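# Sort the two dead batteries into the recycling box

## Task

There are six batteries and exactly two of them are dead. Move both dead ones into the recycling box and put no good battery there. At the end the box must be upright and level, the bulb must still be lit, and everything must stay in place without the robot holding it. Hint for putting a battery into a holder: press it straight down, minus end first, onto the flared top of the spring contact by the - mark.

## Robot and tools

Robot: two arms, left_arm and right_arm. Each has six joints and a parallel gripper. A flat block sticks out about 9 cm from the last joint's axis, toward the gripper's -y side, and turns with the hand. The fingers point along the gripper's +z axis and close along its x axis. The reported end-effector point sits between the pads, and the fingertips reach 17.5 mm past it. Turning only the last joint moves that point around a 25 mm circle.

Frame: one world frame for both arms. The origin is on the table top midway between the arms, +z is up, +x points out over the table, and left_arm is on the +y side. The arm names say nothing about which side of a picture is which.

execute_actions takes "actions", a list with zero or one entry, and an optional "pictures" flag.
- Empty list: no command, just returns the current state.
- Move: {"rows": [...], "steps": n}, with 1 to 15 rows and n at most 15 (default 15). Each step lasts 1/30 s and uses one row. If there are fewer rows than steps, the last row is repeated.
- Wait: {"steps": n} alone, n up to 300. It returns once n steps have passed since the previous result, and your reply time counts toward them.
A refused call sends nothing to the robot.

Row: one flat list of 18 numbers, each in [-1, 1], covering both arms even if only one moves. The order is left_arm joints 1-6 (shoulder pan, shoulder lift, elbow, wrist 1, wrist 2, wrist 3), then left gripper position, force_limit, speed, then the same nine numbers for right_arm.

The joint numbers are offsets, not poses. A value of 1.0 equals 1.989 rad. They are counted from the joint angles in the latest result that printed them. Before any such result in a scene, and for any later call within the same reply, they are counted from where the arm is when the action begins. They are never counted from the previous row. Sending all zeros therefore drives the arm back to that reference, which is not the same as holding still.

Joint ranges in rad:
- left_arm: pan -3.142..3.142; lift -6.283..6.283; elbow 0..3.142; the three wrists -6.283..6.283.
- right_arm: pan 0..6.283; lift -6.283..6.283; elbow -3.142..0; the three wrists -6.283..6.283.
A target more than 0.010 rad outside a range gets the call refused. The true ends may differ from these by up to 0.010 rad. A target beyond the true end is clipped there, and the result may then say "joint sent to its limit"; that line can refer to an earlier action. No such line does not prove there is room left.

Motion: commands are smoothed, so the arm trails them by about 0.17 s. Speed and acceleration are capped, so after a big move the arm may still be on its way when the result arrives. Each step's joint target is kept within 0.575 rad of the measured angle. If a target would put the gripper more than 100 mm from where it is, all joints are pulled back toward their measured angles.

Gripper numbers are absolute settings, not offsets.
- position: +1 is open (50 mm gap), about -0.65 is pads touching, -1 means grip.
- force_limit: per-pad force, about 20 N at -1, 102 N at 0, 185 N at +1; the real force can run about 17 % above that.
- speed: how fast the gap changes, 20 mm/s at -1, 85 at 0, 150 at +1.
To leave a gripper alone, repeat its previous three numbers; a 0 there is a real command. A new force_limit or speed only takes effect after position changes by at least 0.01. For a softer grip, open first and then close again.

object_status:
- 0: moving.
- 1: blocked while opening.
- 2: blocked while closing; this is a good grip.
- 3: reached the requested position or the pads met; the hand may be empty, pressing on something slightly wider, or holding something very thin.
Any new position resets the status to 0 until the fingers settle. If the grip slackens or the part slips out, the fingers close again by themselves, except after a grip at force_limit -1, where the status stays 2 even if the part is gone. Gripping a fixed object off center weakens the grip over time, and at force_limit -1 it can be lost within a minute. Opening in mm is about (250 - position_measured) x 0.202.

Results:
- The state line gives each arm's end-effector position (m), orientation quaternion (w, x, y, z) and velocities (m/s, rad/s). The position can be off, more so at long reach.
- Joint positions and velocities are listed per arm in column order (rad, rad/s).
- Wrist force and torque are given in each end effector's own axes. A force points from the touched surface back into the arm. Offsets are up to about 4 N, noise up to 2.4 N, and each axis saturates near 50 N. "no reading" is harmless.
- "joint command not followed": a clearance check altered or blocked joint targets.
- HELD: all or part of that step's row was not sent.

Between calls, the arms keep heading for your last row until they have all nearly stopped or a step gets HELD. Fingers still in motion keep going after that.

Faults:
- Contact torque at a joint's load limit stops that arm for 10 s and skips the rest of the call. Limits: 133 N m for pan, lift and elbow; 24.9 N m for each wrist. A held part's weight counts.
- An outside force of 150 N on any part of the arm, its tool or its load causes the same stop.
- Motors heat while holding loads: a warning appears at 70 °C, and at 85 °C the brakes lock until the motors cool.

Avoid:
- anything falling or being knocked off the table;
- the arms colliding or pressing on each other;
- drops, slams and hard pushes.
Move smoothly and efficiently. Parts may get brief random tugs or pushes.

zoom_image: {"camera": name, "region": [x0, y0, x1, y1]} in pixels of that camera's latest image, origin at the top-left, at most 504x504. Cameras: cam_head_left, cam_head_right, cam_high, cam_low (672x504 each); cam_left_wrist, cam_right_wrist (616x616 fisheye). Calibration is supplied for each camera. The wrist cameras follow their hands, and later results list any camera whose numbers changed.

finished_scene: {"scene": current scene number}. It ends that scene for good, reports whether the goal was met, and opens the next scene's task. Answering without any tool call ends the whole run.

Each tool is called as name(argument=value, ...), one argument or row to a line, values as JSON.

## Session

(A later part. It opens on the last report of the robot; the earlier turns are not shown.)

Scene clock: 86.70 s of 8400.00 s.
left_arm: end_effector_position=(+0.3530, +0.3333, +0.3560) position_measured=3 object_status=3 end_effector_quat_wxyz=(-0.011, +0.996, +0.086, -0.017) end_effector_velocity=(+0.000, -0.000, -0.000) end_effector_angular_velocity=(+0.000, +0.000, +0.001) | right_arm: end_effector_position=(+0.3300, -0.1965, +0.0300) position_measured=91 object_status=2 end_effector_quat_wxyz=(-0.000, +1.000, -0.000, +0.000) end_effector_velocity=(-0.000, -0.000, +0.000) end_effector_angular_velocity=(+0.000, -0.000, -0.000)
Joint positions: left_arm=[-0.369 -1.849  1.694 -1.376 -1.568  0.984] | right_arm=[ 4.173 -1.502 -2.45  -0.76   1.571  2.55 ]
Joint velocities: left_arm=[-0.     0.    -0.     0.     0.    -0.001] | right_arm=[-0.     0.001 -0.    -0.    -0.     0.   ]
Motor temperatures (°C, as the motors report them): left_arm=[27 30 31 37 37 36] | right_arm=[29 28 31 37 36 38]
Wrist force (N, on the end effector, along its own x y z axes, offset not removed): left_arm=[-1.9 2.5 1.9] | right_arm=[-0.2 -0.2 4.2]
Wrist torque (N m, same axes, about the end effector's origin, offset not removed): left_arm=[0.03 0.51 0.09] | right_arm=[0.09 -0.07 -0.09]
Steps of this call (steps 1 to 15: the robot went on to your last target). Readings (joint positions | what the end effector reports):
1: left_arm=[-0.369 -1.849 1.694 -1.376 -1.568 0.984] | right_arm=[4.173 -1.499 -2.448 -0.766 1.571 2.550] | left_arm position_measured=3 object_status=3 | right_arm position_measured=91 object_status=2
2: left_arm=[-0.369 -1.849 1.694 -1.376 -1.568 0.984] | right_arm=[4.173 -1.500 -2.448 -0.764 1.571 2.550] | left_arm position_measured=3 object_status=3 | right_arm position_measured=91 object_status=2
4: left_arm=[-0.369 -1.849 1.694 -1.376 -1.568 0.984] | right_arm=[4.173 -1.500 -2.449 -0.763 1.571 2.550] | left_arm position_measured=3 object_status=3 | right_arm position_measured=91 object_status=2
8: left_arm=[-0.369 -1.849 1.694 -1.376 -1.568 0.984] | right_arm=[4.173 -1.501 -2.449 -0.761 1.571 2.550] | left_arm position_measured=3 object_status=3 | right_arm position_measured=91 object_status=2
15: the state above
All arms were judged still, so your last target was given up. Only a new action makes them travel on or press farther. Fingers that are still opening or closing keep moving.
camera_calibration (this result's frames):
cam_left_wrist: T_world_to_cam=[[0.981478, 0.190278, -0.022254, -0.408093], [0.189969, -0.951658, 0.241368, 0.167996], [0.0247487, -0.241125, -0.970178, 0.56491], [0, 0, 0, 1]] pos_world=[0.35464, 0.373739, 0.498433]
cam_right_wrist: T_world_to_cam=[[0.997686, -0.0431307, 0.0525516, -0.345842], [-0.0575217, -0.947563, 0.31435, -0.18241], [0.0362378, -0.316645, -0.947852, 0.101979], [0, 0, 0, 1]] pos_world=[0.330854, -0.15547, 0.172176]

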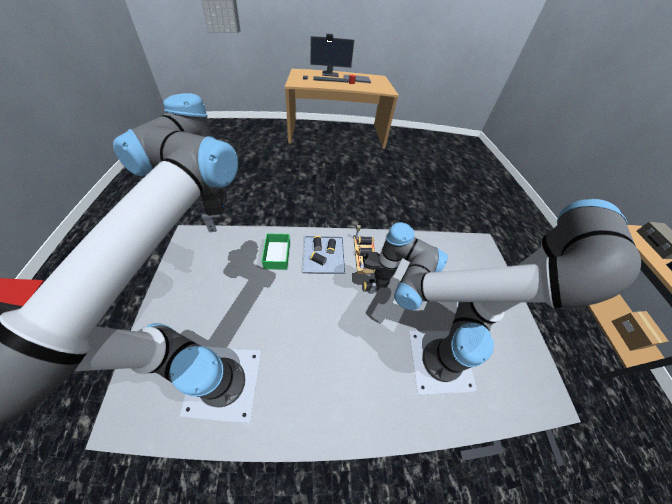

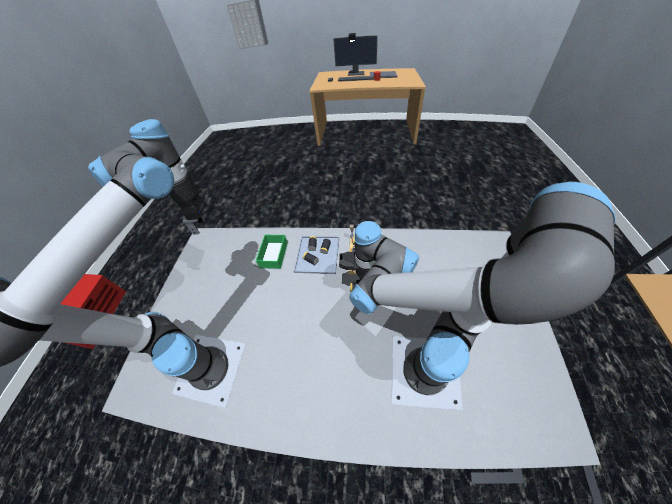

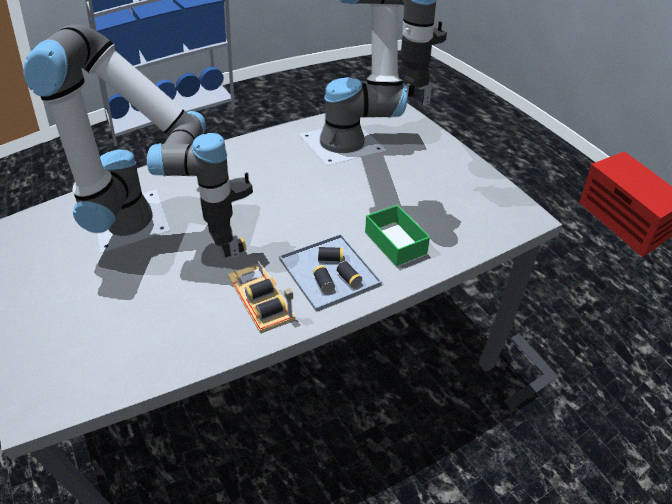

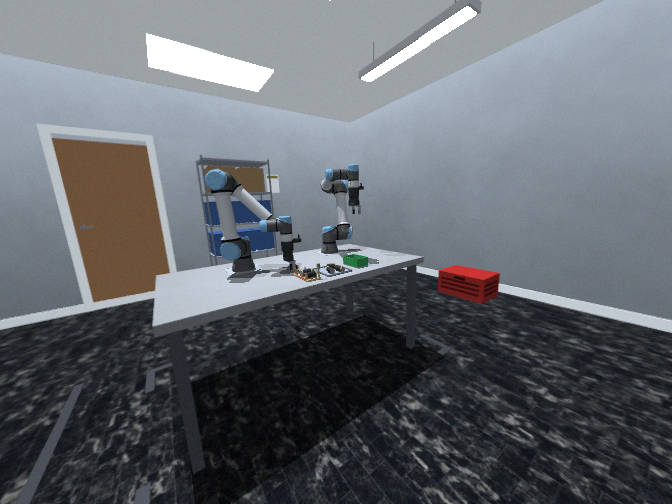

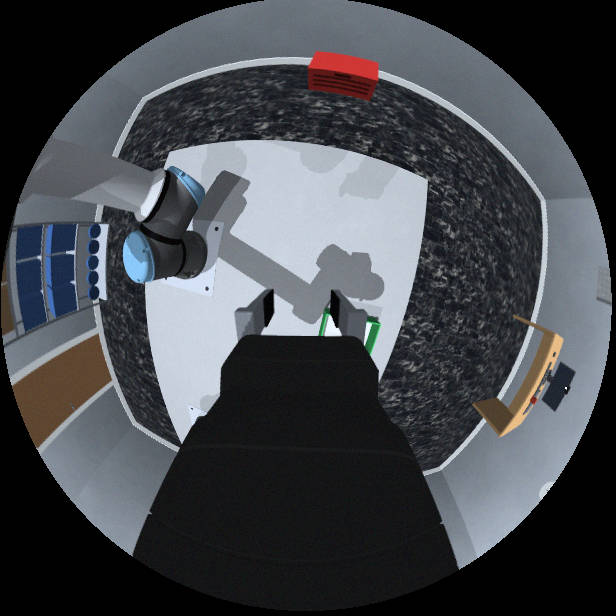

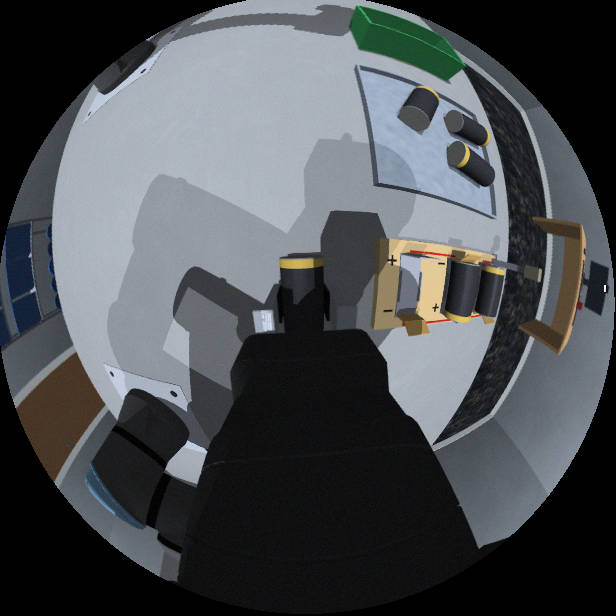

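execute_actions(
  actions=[
    {"rows":[[0,0,0,0,0,0,1,0,0, 0,-0.0055,-0.0026,0.0081,0,0,-1,-0.3,-0.3]],"steps":15},
  ],
  pictures=false,
)

execute_actions(
  actions=[
    {"rows":[[0,0,0,0,0,0,1,0,0, 0,-0.0028,-0.0013,0.0041,0,0,-1,-0.3,-0.3]],"steps":15},
  ],
  pictures=false,
)

execute_actions(
  actions=[
    {"rows":[[0,0,0,0,0,0,1,0,0, 0,-0.0028,-0.0013,0.0041,0,0,-1,-0.3,-0.3]],"steps":15},
  ],
  pictures=false,
)

Scene clock: 89.67 s of 8400.00 s.
left_arm: end_effector_position=(+0.3530, +0.3333, +0.3560) position_measured=3 object_status=3 end_effector_quat_wxyz=(-0.011, +0.996, +0.086, -0.017) end_effector_velocity=(+0.000, +0.001, -0.000) end_effector_angular_velocity=(+0.000, +0.000, +0.002) | right_arm: end_effector_position=(+0.3300, -0.1965, +0.0260) position_measured=91 object_status=2 end_effector_quat_wxyz=(-0.000, +1.000, -0.000, +0.000) end_effector_velocity=(-0.000, +0.000, -0.001) end_effector_angular_velocity=(-0.000, +0.001, +0.001)
Joint positions: left_arm=[-0.369 -1.849  1.694 -1.376 -1.568  0.984] | right_arm=[ 4.173 -1.512 -2.455 -0.745  1.571  2.55 ]
Joint velocities: left_arm=[ 0.002  0.001 -0.     0.     0.    -0.001] | right_arm=[ 0.001 -0.002 -0.001  0.003  0.    -0.   ]
Motor temperatures (°C, as the motors report them): left_arm=[27 30 31 37 37 36] | right_arm=[29 28 31 37 36 38]
Wrist force (N, on the end effector, along its own x y z axes, offset not removed): left_arm=[0.7 1.7 -0.5] | right_arm=[-1.6 0.7 1.8]
Wrist torque (N m, same axes, about the end effector's origin, offset not removed): left_arm=[0.10 0.13 0.02] | right_arm=[0.15 0.11 -0.08]
Steps of this call (steps 1 to 74: nothing new was sent; steps 75 to 89: all 15 steps of this action). Readings (joint positions | what the end effector reports):
75: left_arm=[-0.369 -1.849 1.694 -1.376 -1.568 0.984] | right_arm=[4.173 -1.502 -2.450 -0.760 1.571 2.550] | left_arm position_measured=3 object_status=3 | right_arm position_measured=91 object_status=2
76: left_arm=[-0.369 -1.849 1.694 -1.376 -1.568 0.984] | right_arm=[4.173 -1.503 -2.450 -0.758 1.571 2.550] | left_arm position_measured=3 object_status=3 | right_arm position_measured=91 object_status=2
78: left_arm=[-0.369 -1.849 1.694 -1.376 -1.568 0.984] | right_arm=[4.173 -1.507 -2.452 -0.753 1.571 2.550] | left_arm position_measured=3 object_status=3 | right_arm position_measured=91 object_status=2
82: left_arm=[-0.369 -1.849 1.694 -1.376 -1.568 0.984] | right_arm=[4.173 -1.511 -2.454 -0.747 1.571 2.550] | left_arm position_measured=3 object_status=3 | right_arm position_measured=91 object_status=2
89: the state above

Scene clock: 90.17 s of 8400.00 s.
left_arm: end_effector_position=(+0.3530, +0.3333, +0.3560) position_measured=3 object_status=3 end_effector_quat_wxyz=(-0.011, +0.996, +0.086, -0.017) end_effector_velocity=(+0.000, -0.000, +0.000) end_effector_angular_velocity=(-0.000, -0.001, +0.001) | right_arm: end_effector_position=(+0.3300, -0.1965, +0.0241) position_measured=91 object_status=2 end_effector_quat_wxyz=(-0.000, +1.000, -0.000, +0.000) end_effector_velocity=(+0.000, -0.000, -0.000) end_effector_angular_velocity=(+0.001, +0.000, -0.001)
Joint positions: left_arm=[-0.369 -1.849  1.694 -1.376 -1.568  0.984] | right_arm=[ 4.173 -1.518 -2.457 -0.737  1.571  2.55 ]
Joint velocities: left_arm=[-0.001 -0.    -0.    -0.    -0.    -0.002] | right_arm=[-0.002 -0.001 -0.     0.002  0.    -0.   ]
Motor temperatures (°C, as the motors report them): left_arm=[27 30 31 37 37 36] | right_arm=[29 28 31 37 36 38]
Wrist force (N, on the end effector, along its own x y z axes, offset not removed): left_arm=[-3.2 2.4 2.0] | right_arm=[-0.7 0.3 3.7]
Wrist torque (N m, same axes, about the end effector's origin, offset not removed): left_arm=[0.30 0.65 0.14] | right_arm=[0.19 -0.01 -0.09]
Steps of this call (steps 1 to 15: all 15 steps of this action). Readings (joint positions | what the end effector reports):
1: left_arm=[-0.369 -1.849 1.694 -1.376 -1.568 0.984] | right_arm=[4.173 -1.512 -2.455 -0.745 1.571 2.550] | left_arm position_measured=3 object_status=3 | right_arm position_measured=91 object_status=2
2: left_arm=[-0.369 -1.849 1.694 -1.376 -1.568 0.984] | right_arm=[4.173 -1.513 -2.455 -0.743 1.571 2.550] | left_arm position_measured=3 object_status=3 | right_arm position_measured=91 object_status=2
4: left_arm=[-0.369 -1.849 1.694 -1.376 -1.568 0.984] | right_arm=[4.173 -1.515 -2.456 -0.741 1.571 2.550] | left_arm position_measured=3 object_status=3 | right_arm position_measured=91 object_status=2
8: left_arm=[-0.369 -1.849 1.694 -1.376 -1.568 0.984] | right_arm=[4.173 -1.517 -2.457 -0.738 1.571 2.550] | left_arm position_measured=3 object_status=3 | right_arm position_measured=91 object_status=2
15: the state above

Scene clock: 90.67 s of 8400.00 s.
left_arm: end_effector_position=(+0.3530, +0.3333, +0.3560) position_measured=3 object_status=3 end_effector_quat_wxyz=(-0.011, +0.996, +0.086, -0.017) end_effector_velocity=(+0.000, -0.000, +0.000) end_effector_angular_velocity=(-0.001, -0.001, -0.002) | right_arm: end_effector_position=(+0.3301, -0.1965, +0.0222) position_measured=91 object_status=2 end_effector_quat_wxyz=(-0.000, +1.000, -0.000, +0.000) end_effector_velocity=(+0.000, -0.000, -0.001) end_effector_angular_velocity=(-0.001, +0.001, -0.000)
Joint positions: left_arm=[-0.369 -1.849  1.694 -1.376 -1.568  0.984] | right_arm=[ 4.173 -1.523 -2.46  -0.729  1.571  2.55 ]
Joint velocities: left_arm=[-0.001 -0.001 -0.    -0.    -0.     0.001] | right_arm=[-0.    -0.004 -0.001  0.003 -0.    -0.   ]
Motor temperatures (°C, as the motors report them): left_arm=[27 30 31 37 37 36] | right_arm=[29 28 31 37 36 38]
Wrist force (N, on the end effector, along its own x y z axes, offset not removed): left_arm=[-3.2 -0.1 0.9] | right_arm=[-15.8 25.6 -50.0]
Wrist torque (N m, same axes, about the end effector's origin, offset not removed): left_arm=[-0.34 0.80 0.03] | right_arm=[0.55 -0.19 -0.14]
Steps of this call (steps 1 to 15: all 15 steps of this action). Readings (joint positions | what the end effector reports):
1: left_arm=[-0.369 -1.849 1.694 -1.376 -1.568 0.984] | right_arm=[4.173 -1.518 -2.457 -0.737 1.571 2.550] | left_arm position_measured=3 object_status=3 | right_arm position_measured=91 object_status=2
2: left_arm=[-0.369 -1.849 1.694 -1.376 -1.568 0.984] | right_arm=[4.173 -1.519 -2.458 -0.735 1.571 2.550] | left_arm position_measured=3 object_status=3 | right_arm position_measured=91 object_status=2
4: left_arm=[-0.369 -1.849 1.694 -1.376 -1.568 0.984] | right_arm=[4.173 -1.520 -2.459 -0.733 1.571 2.550] | left_arm position_measured=3 object_status=3 | right_arm position_measured=91 object_status=2
8: left_arm=[-0.369 -1.849 1.694 -1.376 -1.568 0.984] | right_arm=[4.173 -1.522 -2.459 -0.730 1.571 2.550] | left_arm position_measured=3 object_status=3 | right_arm position_measured=91 object_status=2
15: the state above

execute_actions(
  actions=[
    {"rows":[[0,0,0,0,0,0,1,0,0, 0,0.0020,0.0010,-0.0030,0,0,0.8,-0.3,-0.3]],"steps":12},
  ],
  pictures=false,
)

execute_actions(
  actions=[
    {"rows":[[0,0,0,0,0,0,1,0,0, 0,0.0767,0.0497,-0.1266,0,0,0.8,-0.3,-0.3]],"steps":15},
  ],
  pictures=false,
)

execute_actions(
  actions=[
    {"rows":[[0,0,0,0,0,0,1,0,0, -0.0503,-0.2055,0.2931,-0.0876,0,-0.0503,0.8,-0.3,-0.3]],"steps":15},
  ],
  pictures=false,
)

execute_actions(
  actions=[
    {"steps":25},
  ],
)

zoom_image(
  camera="cam_right_wrist",
  region=[210, 130, 410, 330],
)

Scene clock: 99.27 s of 8400.00 s.
left_arm: end_effector_position=(+0.3530, +0.3333, +0.3560) position_measured=3 object_status=3 end_effector_quat_wxyz=(-0.011, +0.996, +0.086, -0.017) end_effector_velocity=(-0.000, -0.000, +0.000) end_effector_angular_velocity=(-0.000, -0.001, -0.002) | right_arm: end_effector_position=(+0.3300, -0.1965, +0.0235) position_measured=32 object_status=0 end_effector_quat_wxyz=(-0.000, +1.000, -0.000, +0.000) end_effector_velocity=(+0.001, +0.001, +0.001) end_effector_angular_velocity=(+0.002, -0.002, +0.000)
Joint positions: left_arm=[-0.369 -1.849  1.694 -1.376 -1.568  0.984] | right_arm=[ 4.173 -1.519 -2.458 -0.734  1.571  2.55 ]
Joint velocities: left_arm=[-0.001 -0.    -0.     0.    -0.     0.002] | right_arm=[ 0.     0.002  0.002 -0.002 -0.    -0.   ]
Motor temperatures (°C, as the motors report them): left_arm=[27 30 31 37 37 36] | right_arm=[29 28 31 37 36 38]
Wrist force (N, on the end effector, along its own x y z axes, offset not removed): left_arm=[-1.9 2.5 1.4] | right_arm=[0.0 -0.2 2.1]
Wrist torque (N m, same axes, about the end effector's origin, offset not removed): left_arm=[0.15 0.60 0.30] | right_arm=[0.04 -0.14 -0.14]
Steps of this call (steps 1 to 15: the robot went on to your last target; steps 16 to 90: nothing new was sent; then 5.20 s passed at rest; steps 91 to 102: all 12 steps of this action). Readings (joint positions | what the end effector reports):
91: left_arm=[-0.369 -1.849 1.694 -1.376 -1.568 0.984] | right_arm=[4.173 -1.523 -2.460 -0.729 1.571 2.550] | left_arm position_measured=3 object_status=3 | right_arm position_measured=87 object_status=0
92: left_arm=[-0.369 -1.849 1.694 -1.376 -1.568 0.984] | right_arm=[4.173 -1.523 -2.460 -0.730 1.571 2.550] | left_arm position_measured=3 object_status=3 | right_arm position_measured=77 object_status=0
94: left_arm=[-0.369 -1.849 1.694 -1.376 -1.568 0.984] | right_arm=[4.173 -1.522 -2.459 -0.732 1.571 2.550] | left_arm position_measured=3 object_status=3 | right_arm position_measured=55 object_status=0
98: left_arm=[-0.369 -1.849 1.694 -1.376 -1.568 0.984] | right_arm=[4.173 -1.520 -2.458 -0.734 1.571 2.550] | left_arm position_measured=3 object_status=3 | right_arm position_measured=32 object_status=0
102: the state above

Scene clock: 99.77 s of 8400.00 s.
left_arm: end_effector_position=(+0.3530, +0.3333, +0.3560) position_measured=3 object_status=3 end_effector_quat_wxyz=(-0.011, +0.996, +0.086, -0.017) end_effector_velocity=(-0.000, +0.000, +0.000) end_effector_angular_velocity=(+0.000, +0.000, +0.002) | right_arm: end_effector_position=(+0.3303, -0.1961, +0.0881) position_measured=32 object_status=3 end_effector_quat_wxyz=(-0.001, +1.000, -0.000, +0.000) end_effector_velocity=(-0.004, -0.005, +0.014) end_effector_angular_velocity=(-0.012, +0.008, +0.000)
Joint positions: left_arm=[-0.369 -1.849  1.694 -1.376 -1.568  0.984] | right_arm=[ 4.173 -1.371 -2.362 -0.978  1.571  2.55 ]
Joint velocities: left_arm=[ 0.     0.    -0.     0.    -0.    -0.001] | right_arm=[ 0.     0.037  0.022 -0.072 -0.    -0.   ]
Motor temperatures (°C, as the motors report them): left_arm=[27 30 31 37 37 36] | right_arm=[29 28 31 37 36 38]
Wrist force (N, on the end effector, along its own x y z axes, offset not removed): left_arm=[-1.5 -0.3 2.1] | right_arm=[0.4 0.6 1.2]
Wrist torque (N m, same axes, about the end effector's origin, offset not removed): left_arm=[-0.20 0.32 0.18] | right_arm=[0.18 -0.22 -0.17]
Steps of this call (steps 1 to 15: all 15 steps of this action). Readings (joint positions | what the end effector reports):
1: left_arm=[-0.369 -1.849 1.694 -1.376 -1.568 0.984] | right_arm=[4.173 -1.519 -2.458 -0.735 1.571 2.550] | left_arm position_measured=3 object_status=3 | right_arm position_measured=32 object_status=3
2: left_arm=[-0.369 -1.849 1.694 -1.376 -1.568 0.984] | right_arm=[4.173 -1.513 -2.452 -0.741 1.571 2.550] | left_arm position_measured=3 object_status=3 | right_arm position_measured=32 object_status=3
4: left_arm=[-0.369 -1.849 1.694 -1.376 -1.568 0.984] | right_arm=[4.173 -1.466 -2.418 -0.799 1.571 2.550] | left_arm position_measured=3 object_status=3 | right_arm position_measured=32 object_status=3
8: left_arm=[-0.369 -1.849 1.694 -1.376 -1.568 0.984] | right_arm=[4.173 -1.399 -2.378 -0.925 1.571 2.550] | left_arm position_measured=3 object_status=3 | right_arm position_measured=32 object_status=3
15: the state above

Scene clock: 100.27 s of 8400.00 s.
left_arm: end_effector_position=(+0.3530, +0.3333, +0.3560) position_measured=3 object_status=3 end_effector_quat_wxyz=(-0.011, +0.996, +0.086, -0.017) end_effector_velocity=(+0.000, +0.000, +0.000) end_effector_angular_velocity=(-0.000, -0.001, +0.001) | right_arm: end_effector_position=(+0.4626, -0.0834, +0.1414) position_measured=32 object_status=3 end_effector_quat_wxyz=(+0.002, +1.000, +0.000, -0.002) end_effector_velocity=(+0.155, +0.125, +0.051) end_effector_angular_velocity=(+0.046, -0.037, -0.003)
Joint positions: left_arm=[-0.369 -1.849  1.694 -1.376 -1.568  0.984] | right_arm=[ 4.082 -1.736 -1.845 -1.136  1.571  2.459]
Joint velocities: left_arm=[ 0.001  0.    -0.    -0.     0.    -0.001] | right_arm=[-0.08  -0.373  0.569 -0.137 -0.    -0.077]
Motor temperatures (°C, as the motors report them): left_arm=[27 30 31 37 37 36] | right_arm=[29 28 31 37 36 38]
Wrist force (N, on the end effector, along its own x y z axes, offset not removed): left_arm=[-4.4 -1.2 -2.1] | right_arm=[1.9 -1.3 0.7]
Wrist torque (N m, same axes, about the end effector's origin, offset not removed): left_arm=[-0.43 1.05 0.18] | right_arm=[-0.12 -0.34 -0.14]
Steps of this call (steps 1 to 15: all 15 steps of this action). Readings (joint positions | what the end effector reports):
1: left_arm=[-0.369 -1.849 1.694 -1.376 -1.568 0.984] | right_arm=[4.173 -1.370 -2.361 -0.980 1.571 2.550] | left_arm position_measured=3 object_status=3 | right_arm position_measured=32 object_status=3
2: left_arm=[-0.369 -1.849 1.694 -1.376 -1.568 0.984] | right_arm=[4.168 -1.375 -2.355 -0.987 1.571 2.545] | left_arm position_measured=3 object_status=3 | right_arm position_measured=32 object_status=3
4: left_arm=[-0.369 -1.849 1.694 -1.376 -1.568 0.984] | right_arm=[4.151 -1.428 -2.295 -1.017 1.571 2.528] | left_arm position_measured=3 object_status=3 | right_arm position_measured=32 object_status=3
8: left_arm=[-0.369 -1.849 1.694 -1.376 -1.568 0.984] | right_arm=[4.122 -1.556 -2.113 -1.066 1.571 2.499] | left_arm position_measured=3 object_status=3 | right_arm position_measured=32 object_status=3
15: the state above

Scene clock: 101.10 s of 8400.00 s.
left_arm: end_effector_position=(+0.3530, +0.3333, +0.3560) position_measured=3 object_status=3 end_effector_quat_wxyz=(-0.011, +0.996, +0.086, -0.017) end_effector_velocity=(-0.000, +0.000, +0.000) end_effector_angular_velocity=(-0.000, -0.000, +0.002) | right_arm: end_effector_position=(+0.4807, -0.0690, +0.1470) position_measured=32 object_status=3 end_effector_quat_wxyz=(-0.001, +1.000, -0.000, +0.000) end_effector_velocity=(+0.000, +0.000, +0.001) end_effector_angular_velocity=(+0.001, -0.001, +0.000)
Joint positions: left_arm=[-0.369 -1.849  1.694 -1.376 -1.568  0.984] | right_arm=[ 4.073 -1.78  -1.779 -1.152  1.571  2.45 ]
Joint velocities: left_arm=[ 0.    -0.    -0.     0.    -0.    -0.001] | right_arm=[ 0.     0.001  0.     0.     0.    -0.   ]
Motor temperatures (°C, as the motors report them): left_arm=[27 30 31 37 37 36] | right_arm=[29 28 31 37 36 38]
Wrist force (N, on the end effector, along its own x y z axes, offset not removed): left_arm=[-3.5 -2.0 -0.2] | right_arm=[-0.4 0.4 2.0]
Wrist torque (N m, same axes, about the end effector's origin, offset not removed): left_arm=[-0.64 0.85 0.20] | right_arm=[0.16 -0.08 -0.08]
Steps of this call (steps 1 to 25: the robot went on to your last target). Readings (joint positions | what the end effector reports):
1: left_arm=[-0.369 -1.849 1.694 -1.376 -1.568 0.984] | right_arm=[4.080 -1.747 -1.829 -1.140 1.571 2.457] | left_arm position_measured=3 object_status=3 | right_arm position_measured=32 object_status=3
2: left_arm=[-0.369 -1.849 1.694 -1.376 -1.568 0.984] | right_arm=[4.078 -1.755 -1.816 -1.143 1.571 2.455] | left_arm position_measured=3 object_status=3 | right_arm position_measured=32 object_status=3
4: left_arm=[-0.369 -1.849 1.694 -1.376 -1.568 0.984] | right_arm=[4.076 -1.766 -1.800 -1.147 1.571 2.453] | left_arm position_measured=3 object_status=3 | right_arm position_measured=32 object_status=3
8: left_arm=[-0.369 -1.849 1.694 -1.376 -1.568 0.984] | right_arm=[4.074 -1.775 -1.786 -1.150 1.571 2.451] | left_arm position_measured=3 object_status=3 | right_arm position_measured=32 object_status=3
25: the state above
camera_calibration (this result's frames):
cam_left_wrist: T_world_to_cam=[[0.981478, 0.190277, -0.0222538, -0.408093], [0.189969, -0.951658, 0.241368, 0.167996], [0.0247489, -0.241125, -0.970178, 0.56491], [0, 0, 0, 1]] pos_world=[0.35464, 0.373739, 0.498433]
cam_right_wrist: T_world_to_cam=[[0.997647, -0.0431722, 0.0532518, -0.49695], [-0.0577531, -0.947806, 0.313574, -0.0894951], [0.0369347, -0.315911, -0.94807, 0.247523], [0, 0, 0, 1]] pos_world=[0.48147, -0.0280833, 0.289195]

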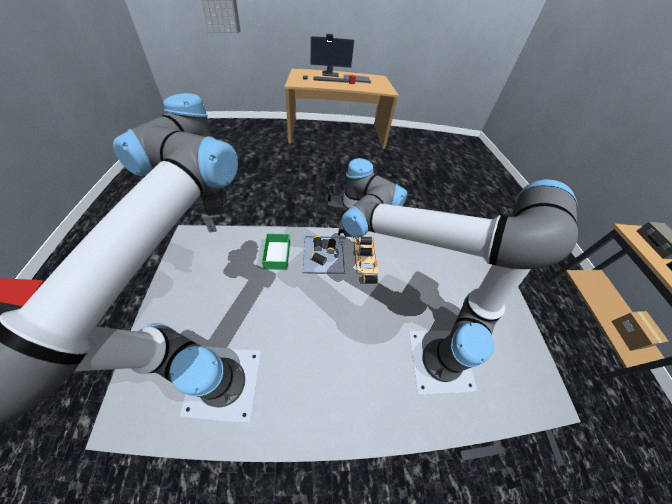

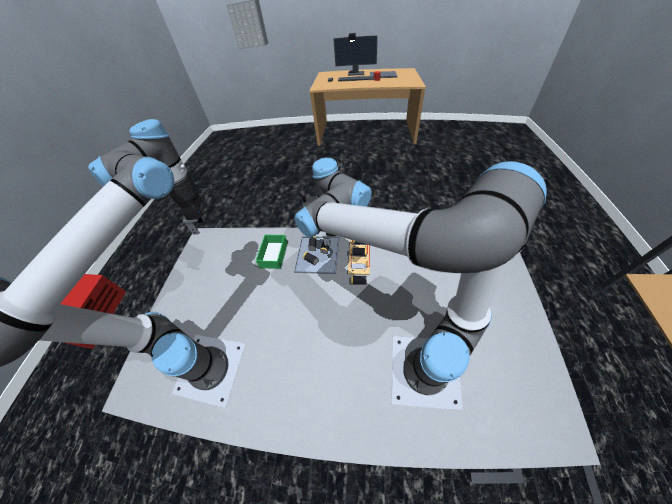

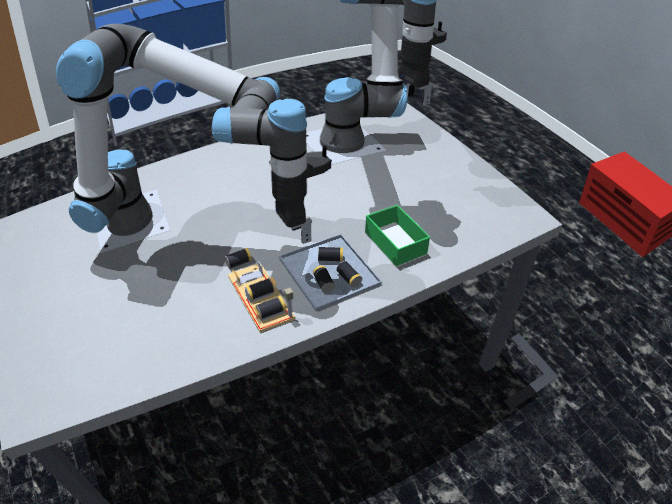

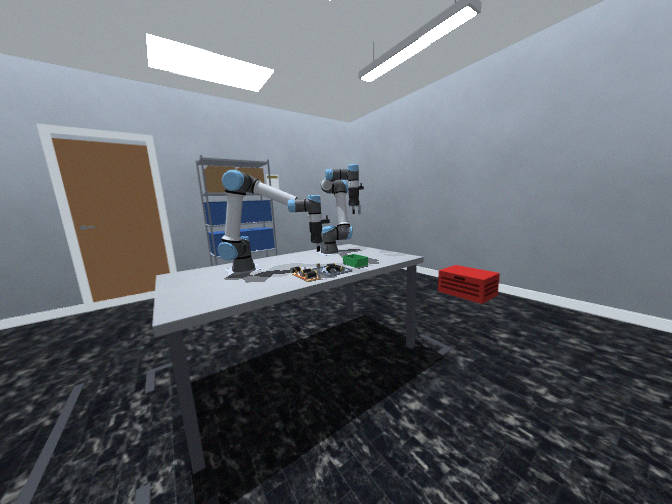

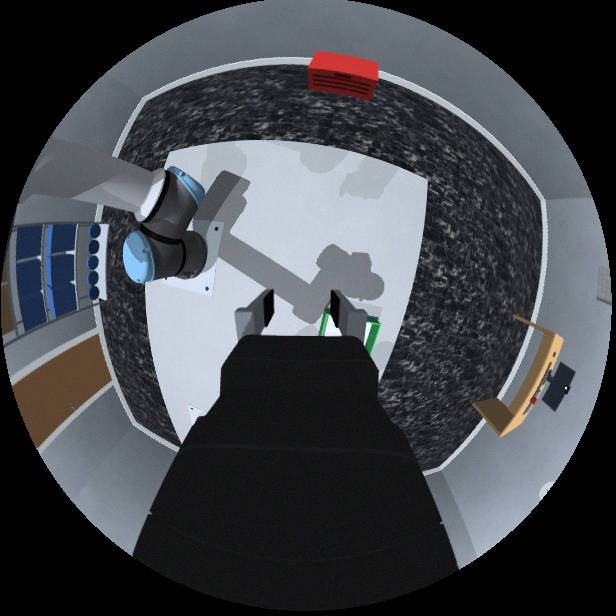

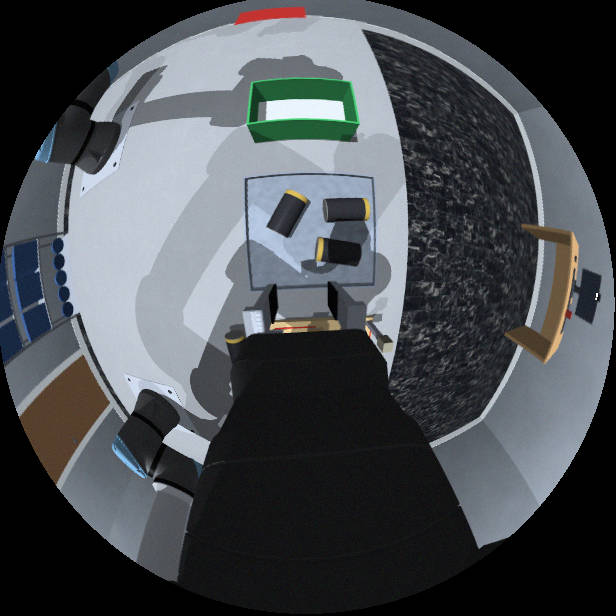

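Region (210, 130, 410, 330) of cam_right_wrist's 616x616 image, scaled by 2.520, with more detail than that image has.

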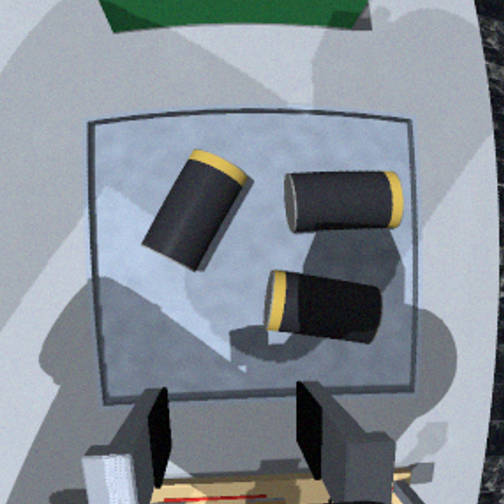

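execute_actions(
  actions=[
    {"rows":[[0,0,0,0,0,0,1,0,0, 0.0660,-0.0720,0.0143,0.0570,0,0.3439,1,-0.3,-0.3]],"steps":15},
  ],
  pictures=false,
)

execute_actions(
  actions=[
    {"steps":25},
  ],
)

zoom_image(
  camera="cam_right_wrist",
  region=[200, 180, 440, 340],
)

Scene clock: 110.30 s of 8400.00 s.
left_arm: end_effector_position=(+0.3530, +0.3333, +0.3560) position_measured=3 object_status=3 end_effector_quat_wxyz=(-0.011, +0.996, +0.086, -0.017) end_effector_velocity=(-0.000, -0.000, -0.000) end_effector_angular_velocity=(+0.000, +0.000, -0.000) | right_arm: end_effector_position=(+0.4660, +0.0135, +0.0917) position_measured=3 object_status=3 end_effector_quat_wxyz=(-0.000, +0.968, -0.251, +0.000) end_effector_velocity=(-0.001, +0.015, -0.016) end_effector_angular_velocity=(-0.003, +0.003, -0.390)
Joint positions: left_arm=[-0.369 -1.849  1.694 -1.376 -1.568  0.984] | right_arm=[ 4.201 -1.919 -1.751 -1.042  1.571  3.084]
Joint velocities: left_arm=[-0.  0.  0.  0. -0.  0.] | right_arm=[ 0.031 -0.035  0.006  0.026  0.     0.421]
Motor temperatures (°C, as the motors report them): left_arm=[27 30 31 37 37 36] | right_arm=[29 28 31 37 36 38]
Wrist force (N, on the end effector, along its own x y z axes, offset not removed): left_arm=[-4.5 -3.9 1.7] | right_arm=[-0.8 -0.8 2.7]
Wrist torque (N m, same axes, about the end effector's origin, offset not removed): left_arm=[-0.88 1.05 0.21] | right_arm=[-0.04 -0.04 -0.19]
Steps of this call (steps 1 to 15: the robot went on to your last target; steps 16 to 90: nothing new was sent; then 5.70 s passed at rest; steps 91 to 105: all 15 steps of this action). Readings (joint positions | what the end effector reports):
91: left_arm=[-0.369 -1.849 1.694 -1.376 -1.568 0.984] | right_arm=[4.073 -1.780 -1.779 -1.152 1.571 2.450] | left_arm position_measured=3 object_status=3 | right_arm position_measured=28 object_status=0
92: left_arm=[-0.369 -1.849 1.694 -1.376 -1.568 0.984] | right_arm=[4.079 -1.786 -1.775 -1.146 1.571 2.456] | left_arm position_measured=3 object_status=3 | right_arm position_measured=17 object_status=0
94: left_arm=[-0.369 -1.849 1.694 -1.376 -1.568 0.984] | right_arm=[4.121 -1.830 -1.766 -1.109 1.571 2.516] | left_arm position_measured=3 object_status=3 | right_arm position_measured=3 object_status=0
98: left_arm=[-0.369 -1.849 1.694 -1.376 -1.568 0.984] | right_arm=[4.177 -1.893 -1.755 -1.061 1.571 2.780] | left_arm position_measured=3 object_status=3 | right_arm position_measured=3 object_status=0
105: the state above

Scene clock: 111.13 s of 8400.00 s.
left_arm: end_effector_position=(+0.3530, +0.3333, +0.3560) position_measured=3 object_status=3 end_effector_quat_wxyz=(-0.011, +0.996, +0.086, -0.017) end_effector_velocity=(-0.000, -0.000, -0.000) end_effector_angular_velocity=(+0.000, +0.000, -0.001) | right_arm: end_effector_position=(+0.4659, +0.0152, +0.0899) position_measured=3 object_status=3 end_effector_quat_wxyz=(-0.000, +0.962, -0.273, -0.000) end_effector_velocity=(-0.000, +0.001, -0.000) end_effector_angular_velocity=(+0.000, -0.000, +0.000)
Joint positions: left_arm=[-0.369 -1.849  1.694 -1.376 -1.568  0.984] | right_arm=[ 4.204 -1.923 -1.75  -1.039  1.571  3.134]
Joint velocities: left_arm=[-0.001 -0.     0.001  0.     0.     0.   ] | right_arm=[ 0.001 -0.001 -0.     0.001  0.     0.   ]
Motor temperatures (°C, as the motors report them): left_arm=[27 30 31 37 37 36] | right_arm=[29 28 31 37 36 38]
Wrist force (N, on the end effector, along its own x y z axes, offset not removed): left_arm=[-2.3 1.6 0.8] | right_arm=[-1.4 0.2 2.4]
Wrist torque (N m, same axes, about the end effector's origin, offset not removed): left_arm=[0.02 0.53 0.10] | right_arm=[0.16 0.10 -0.17]
Steps of this call (steps 1 to 25: the robot went on to your last target). Readings (joint positions | what the end effector reports):
1: left_arm=[-0.369 -1.849 1.694 -1.376 -1.568 0.984] | right_arm=[4.202 -1.920 -1.751 -1.041 1.571 3.096] | left_arm position_measured=3 object_status=3 | right_arm position_measured=3 object_status=3
2: left_arm=[-0.369 -1.849 1.694 -1.376 -1.568 0.984] | right_arm=[4.202 -1.921 -1.751 -1.040 1.571 3.106] | left_arm position_measured=3 object_status=3 | right_arm position_measured=3 object_status=3
4: left_arm=[-0.369 -1.849 1.694 -1.376 -1.568 0.984] | right_arm=[4.203 -1.922 -1.751 -1.040 1.571 3.118] | left_arm position_measured=3 object_status=3 | right_arm position_measured=3 object_status=3
8: left_arm=[-0.369 -1.849 1.694 -1.376 -1.568 0.984] | right_arm=[4.204 -1.923 -1.750 -1.039 1.571 3.129] | left_arm position_measured=3 object_status=3 | right_arm position_measured=3 object_status=3
25: the state above
camera_calibration (this result's frames):
cam_left_wrist: T_world_to_cam=[[0.981478, 0.190278, -0.022254, -0.408093], [0.189969, -0.951658, 0.241368, 0.167996], [0.0247488, -0.241125, -0.970178, 0.56491], [0, 0, 0, 1]] pos_world=[0.35464, 0.373739, 0.498433]
cam_right_wrist: T_world_to_cam=[[0.826575, -0.560404, 0.0521681, -0.387826], [-0.546181, -0.7763, 0.314715, 0.232212], [-0.135869, -0.288629, -0.947752, 0.300689], [0, 0, 0, 1]] pos_world=[0.488251, 0.0497148, 0.23213]

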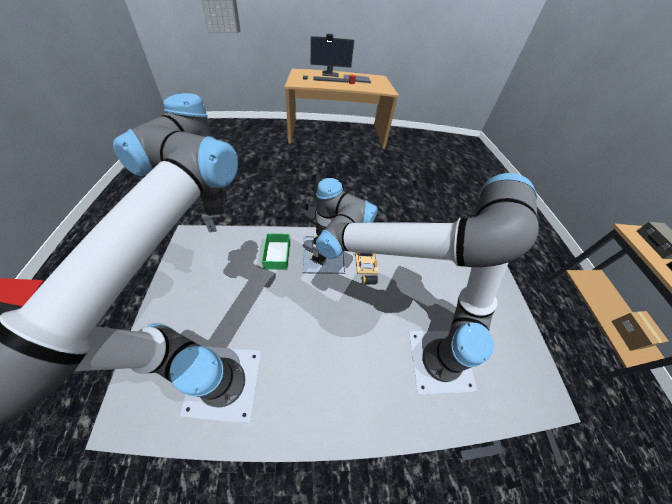

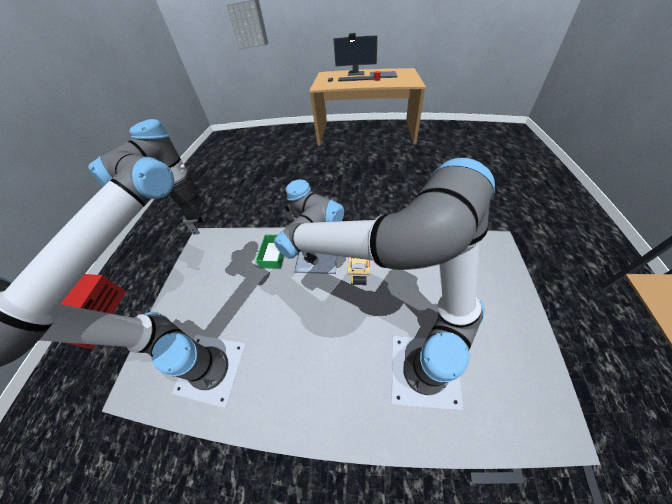

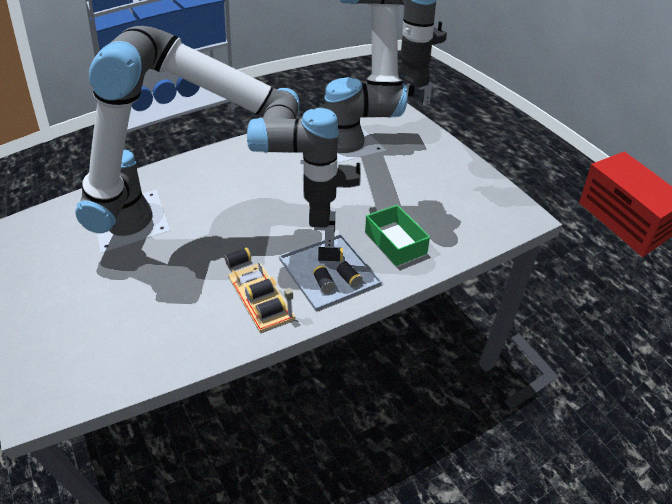

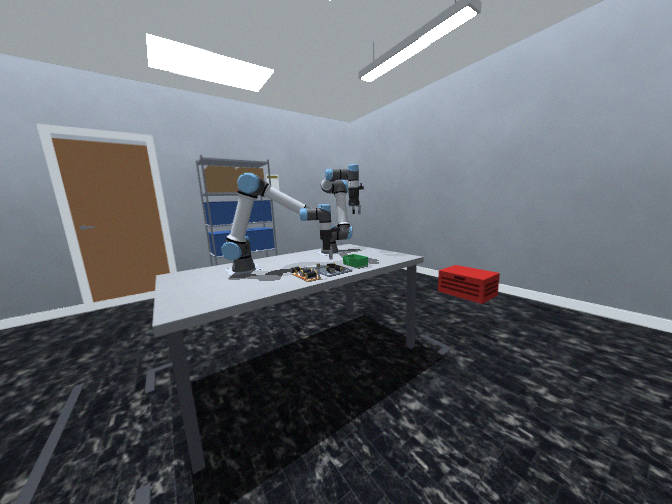

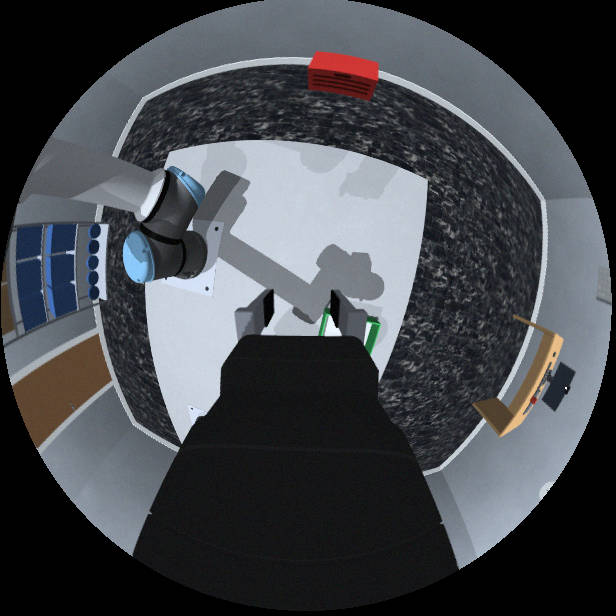

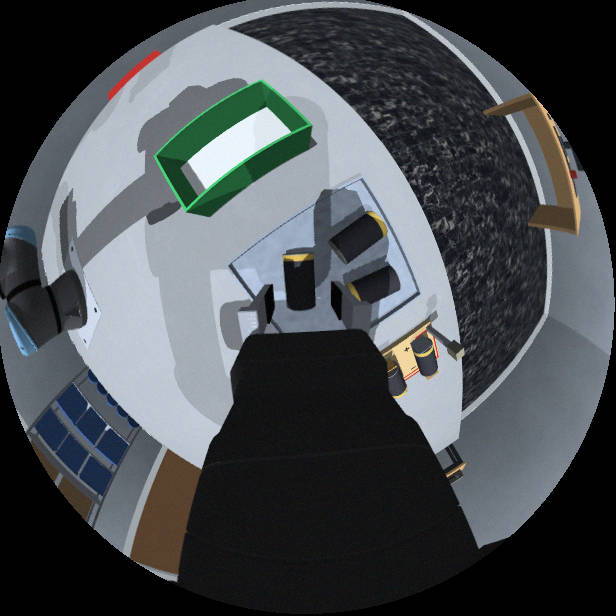

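Region (200, 180, 440, 340) of cam_right_wrist's 616x616 image, scaled by 2.100, with more detail than that image has.

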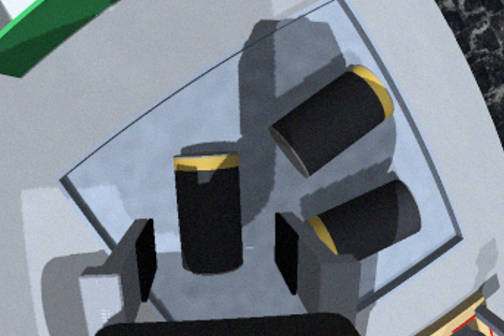

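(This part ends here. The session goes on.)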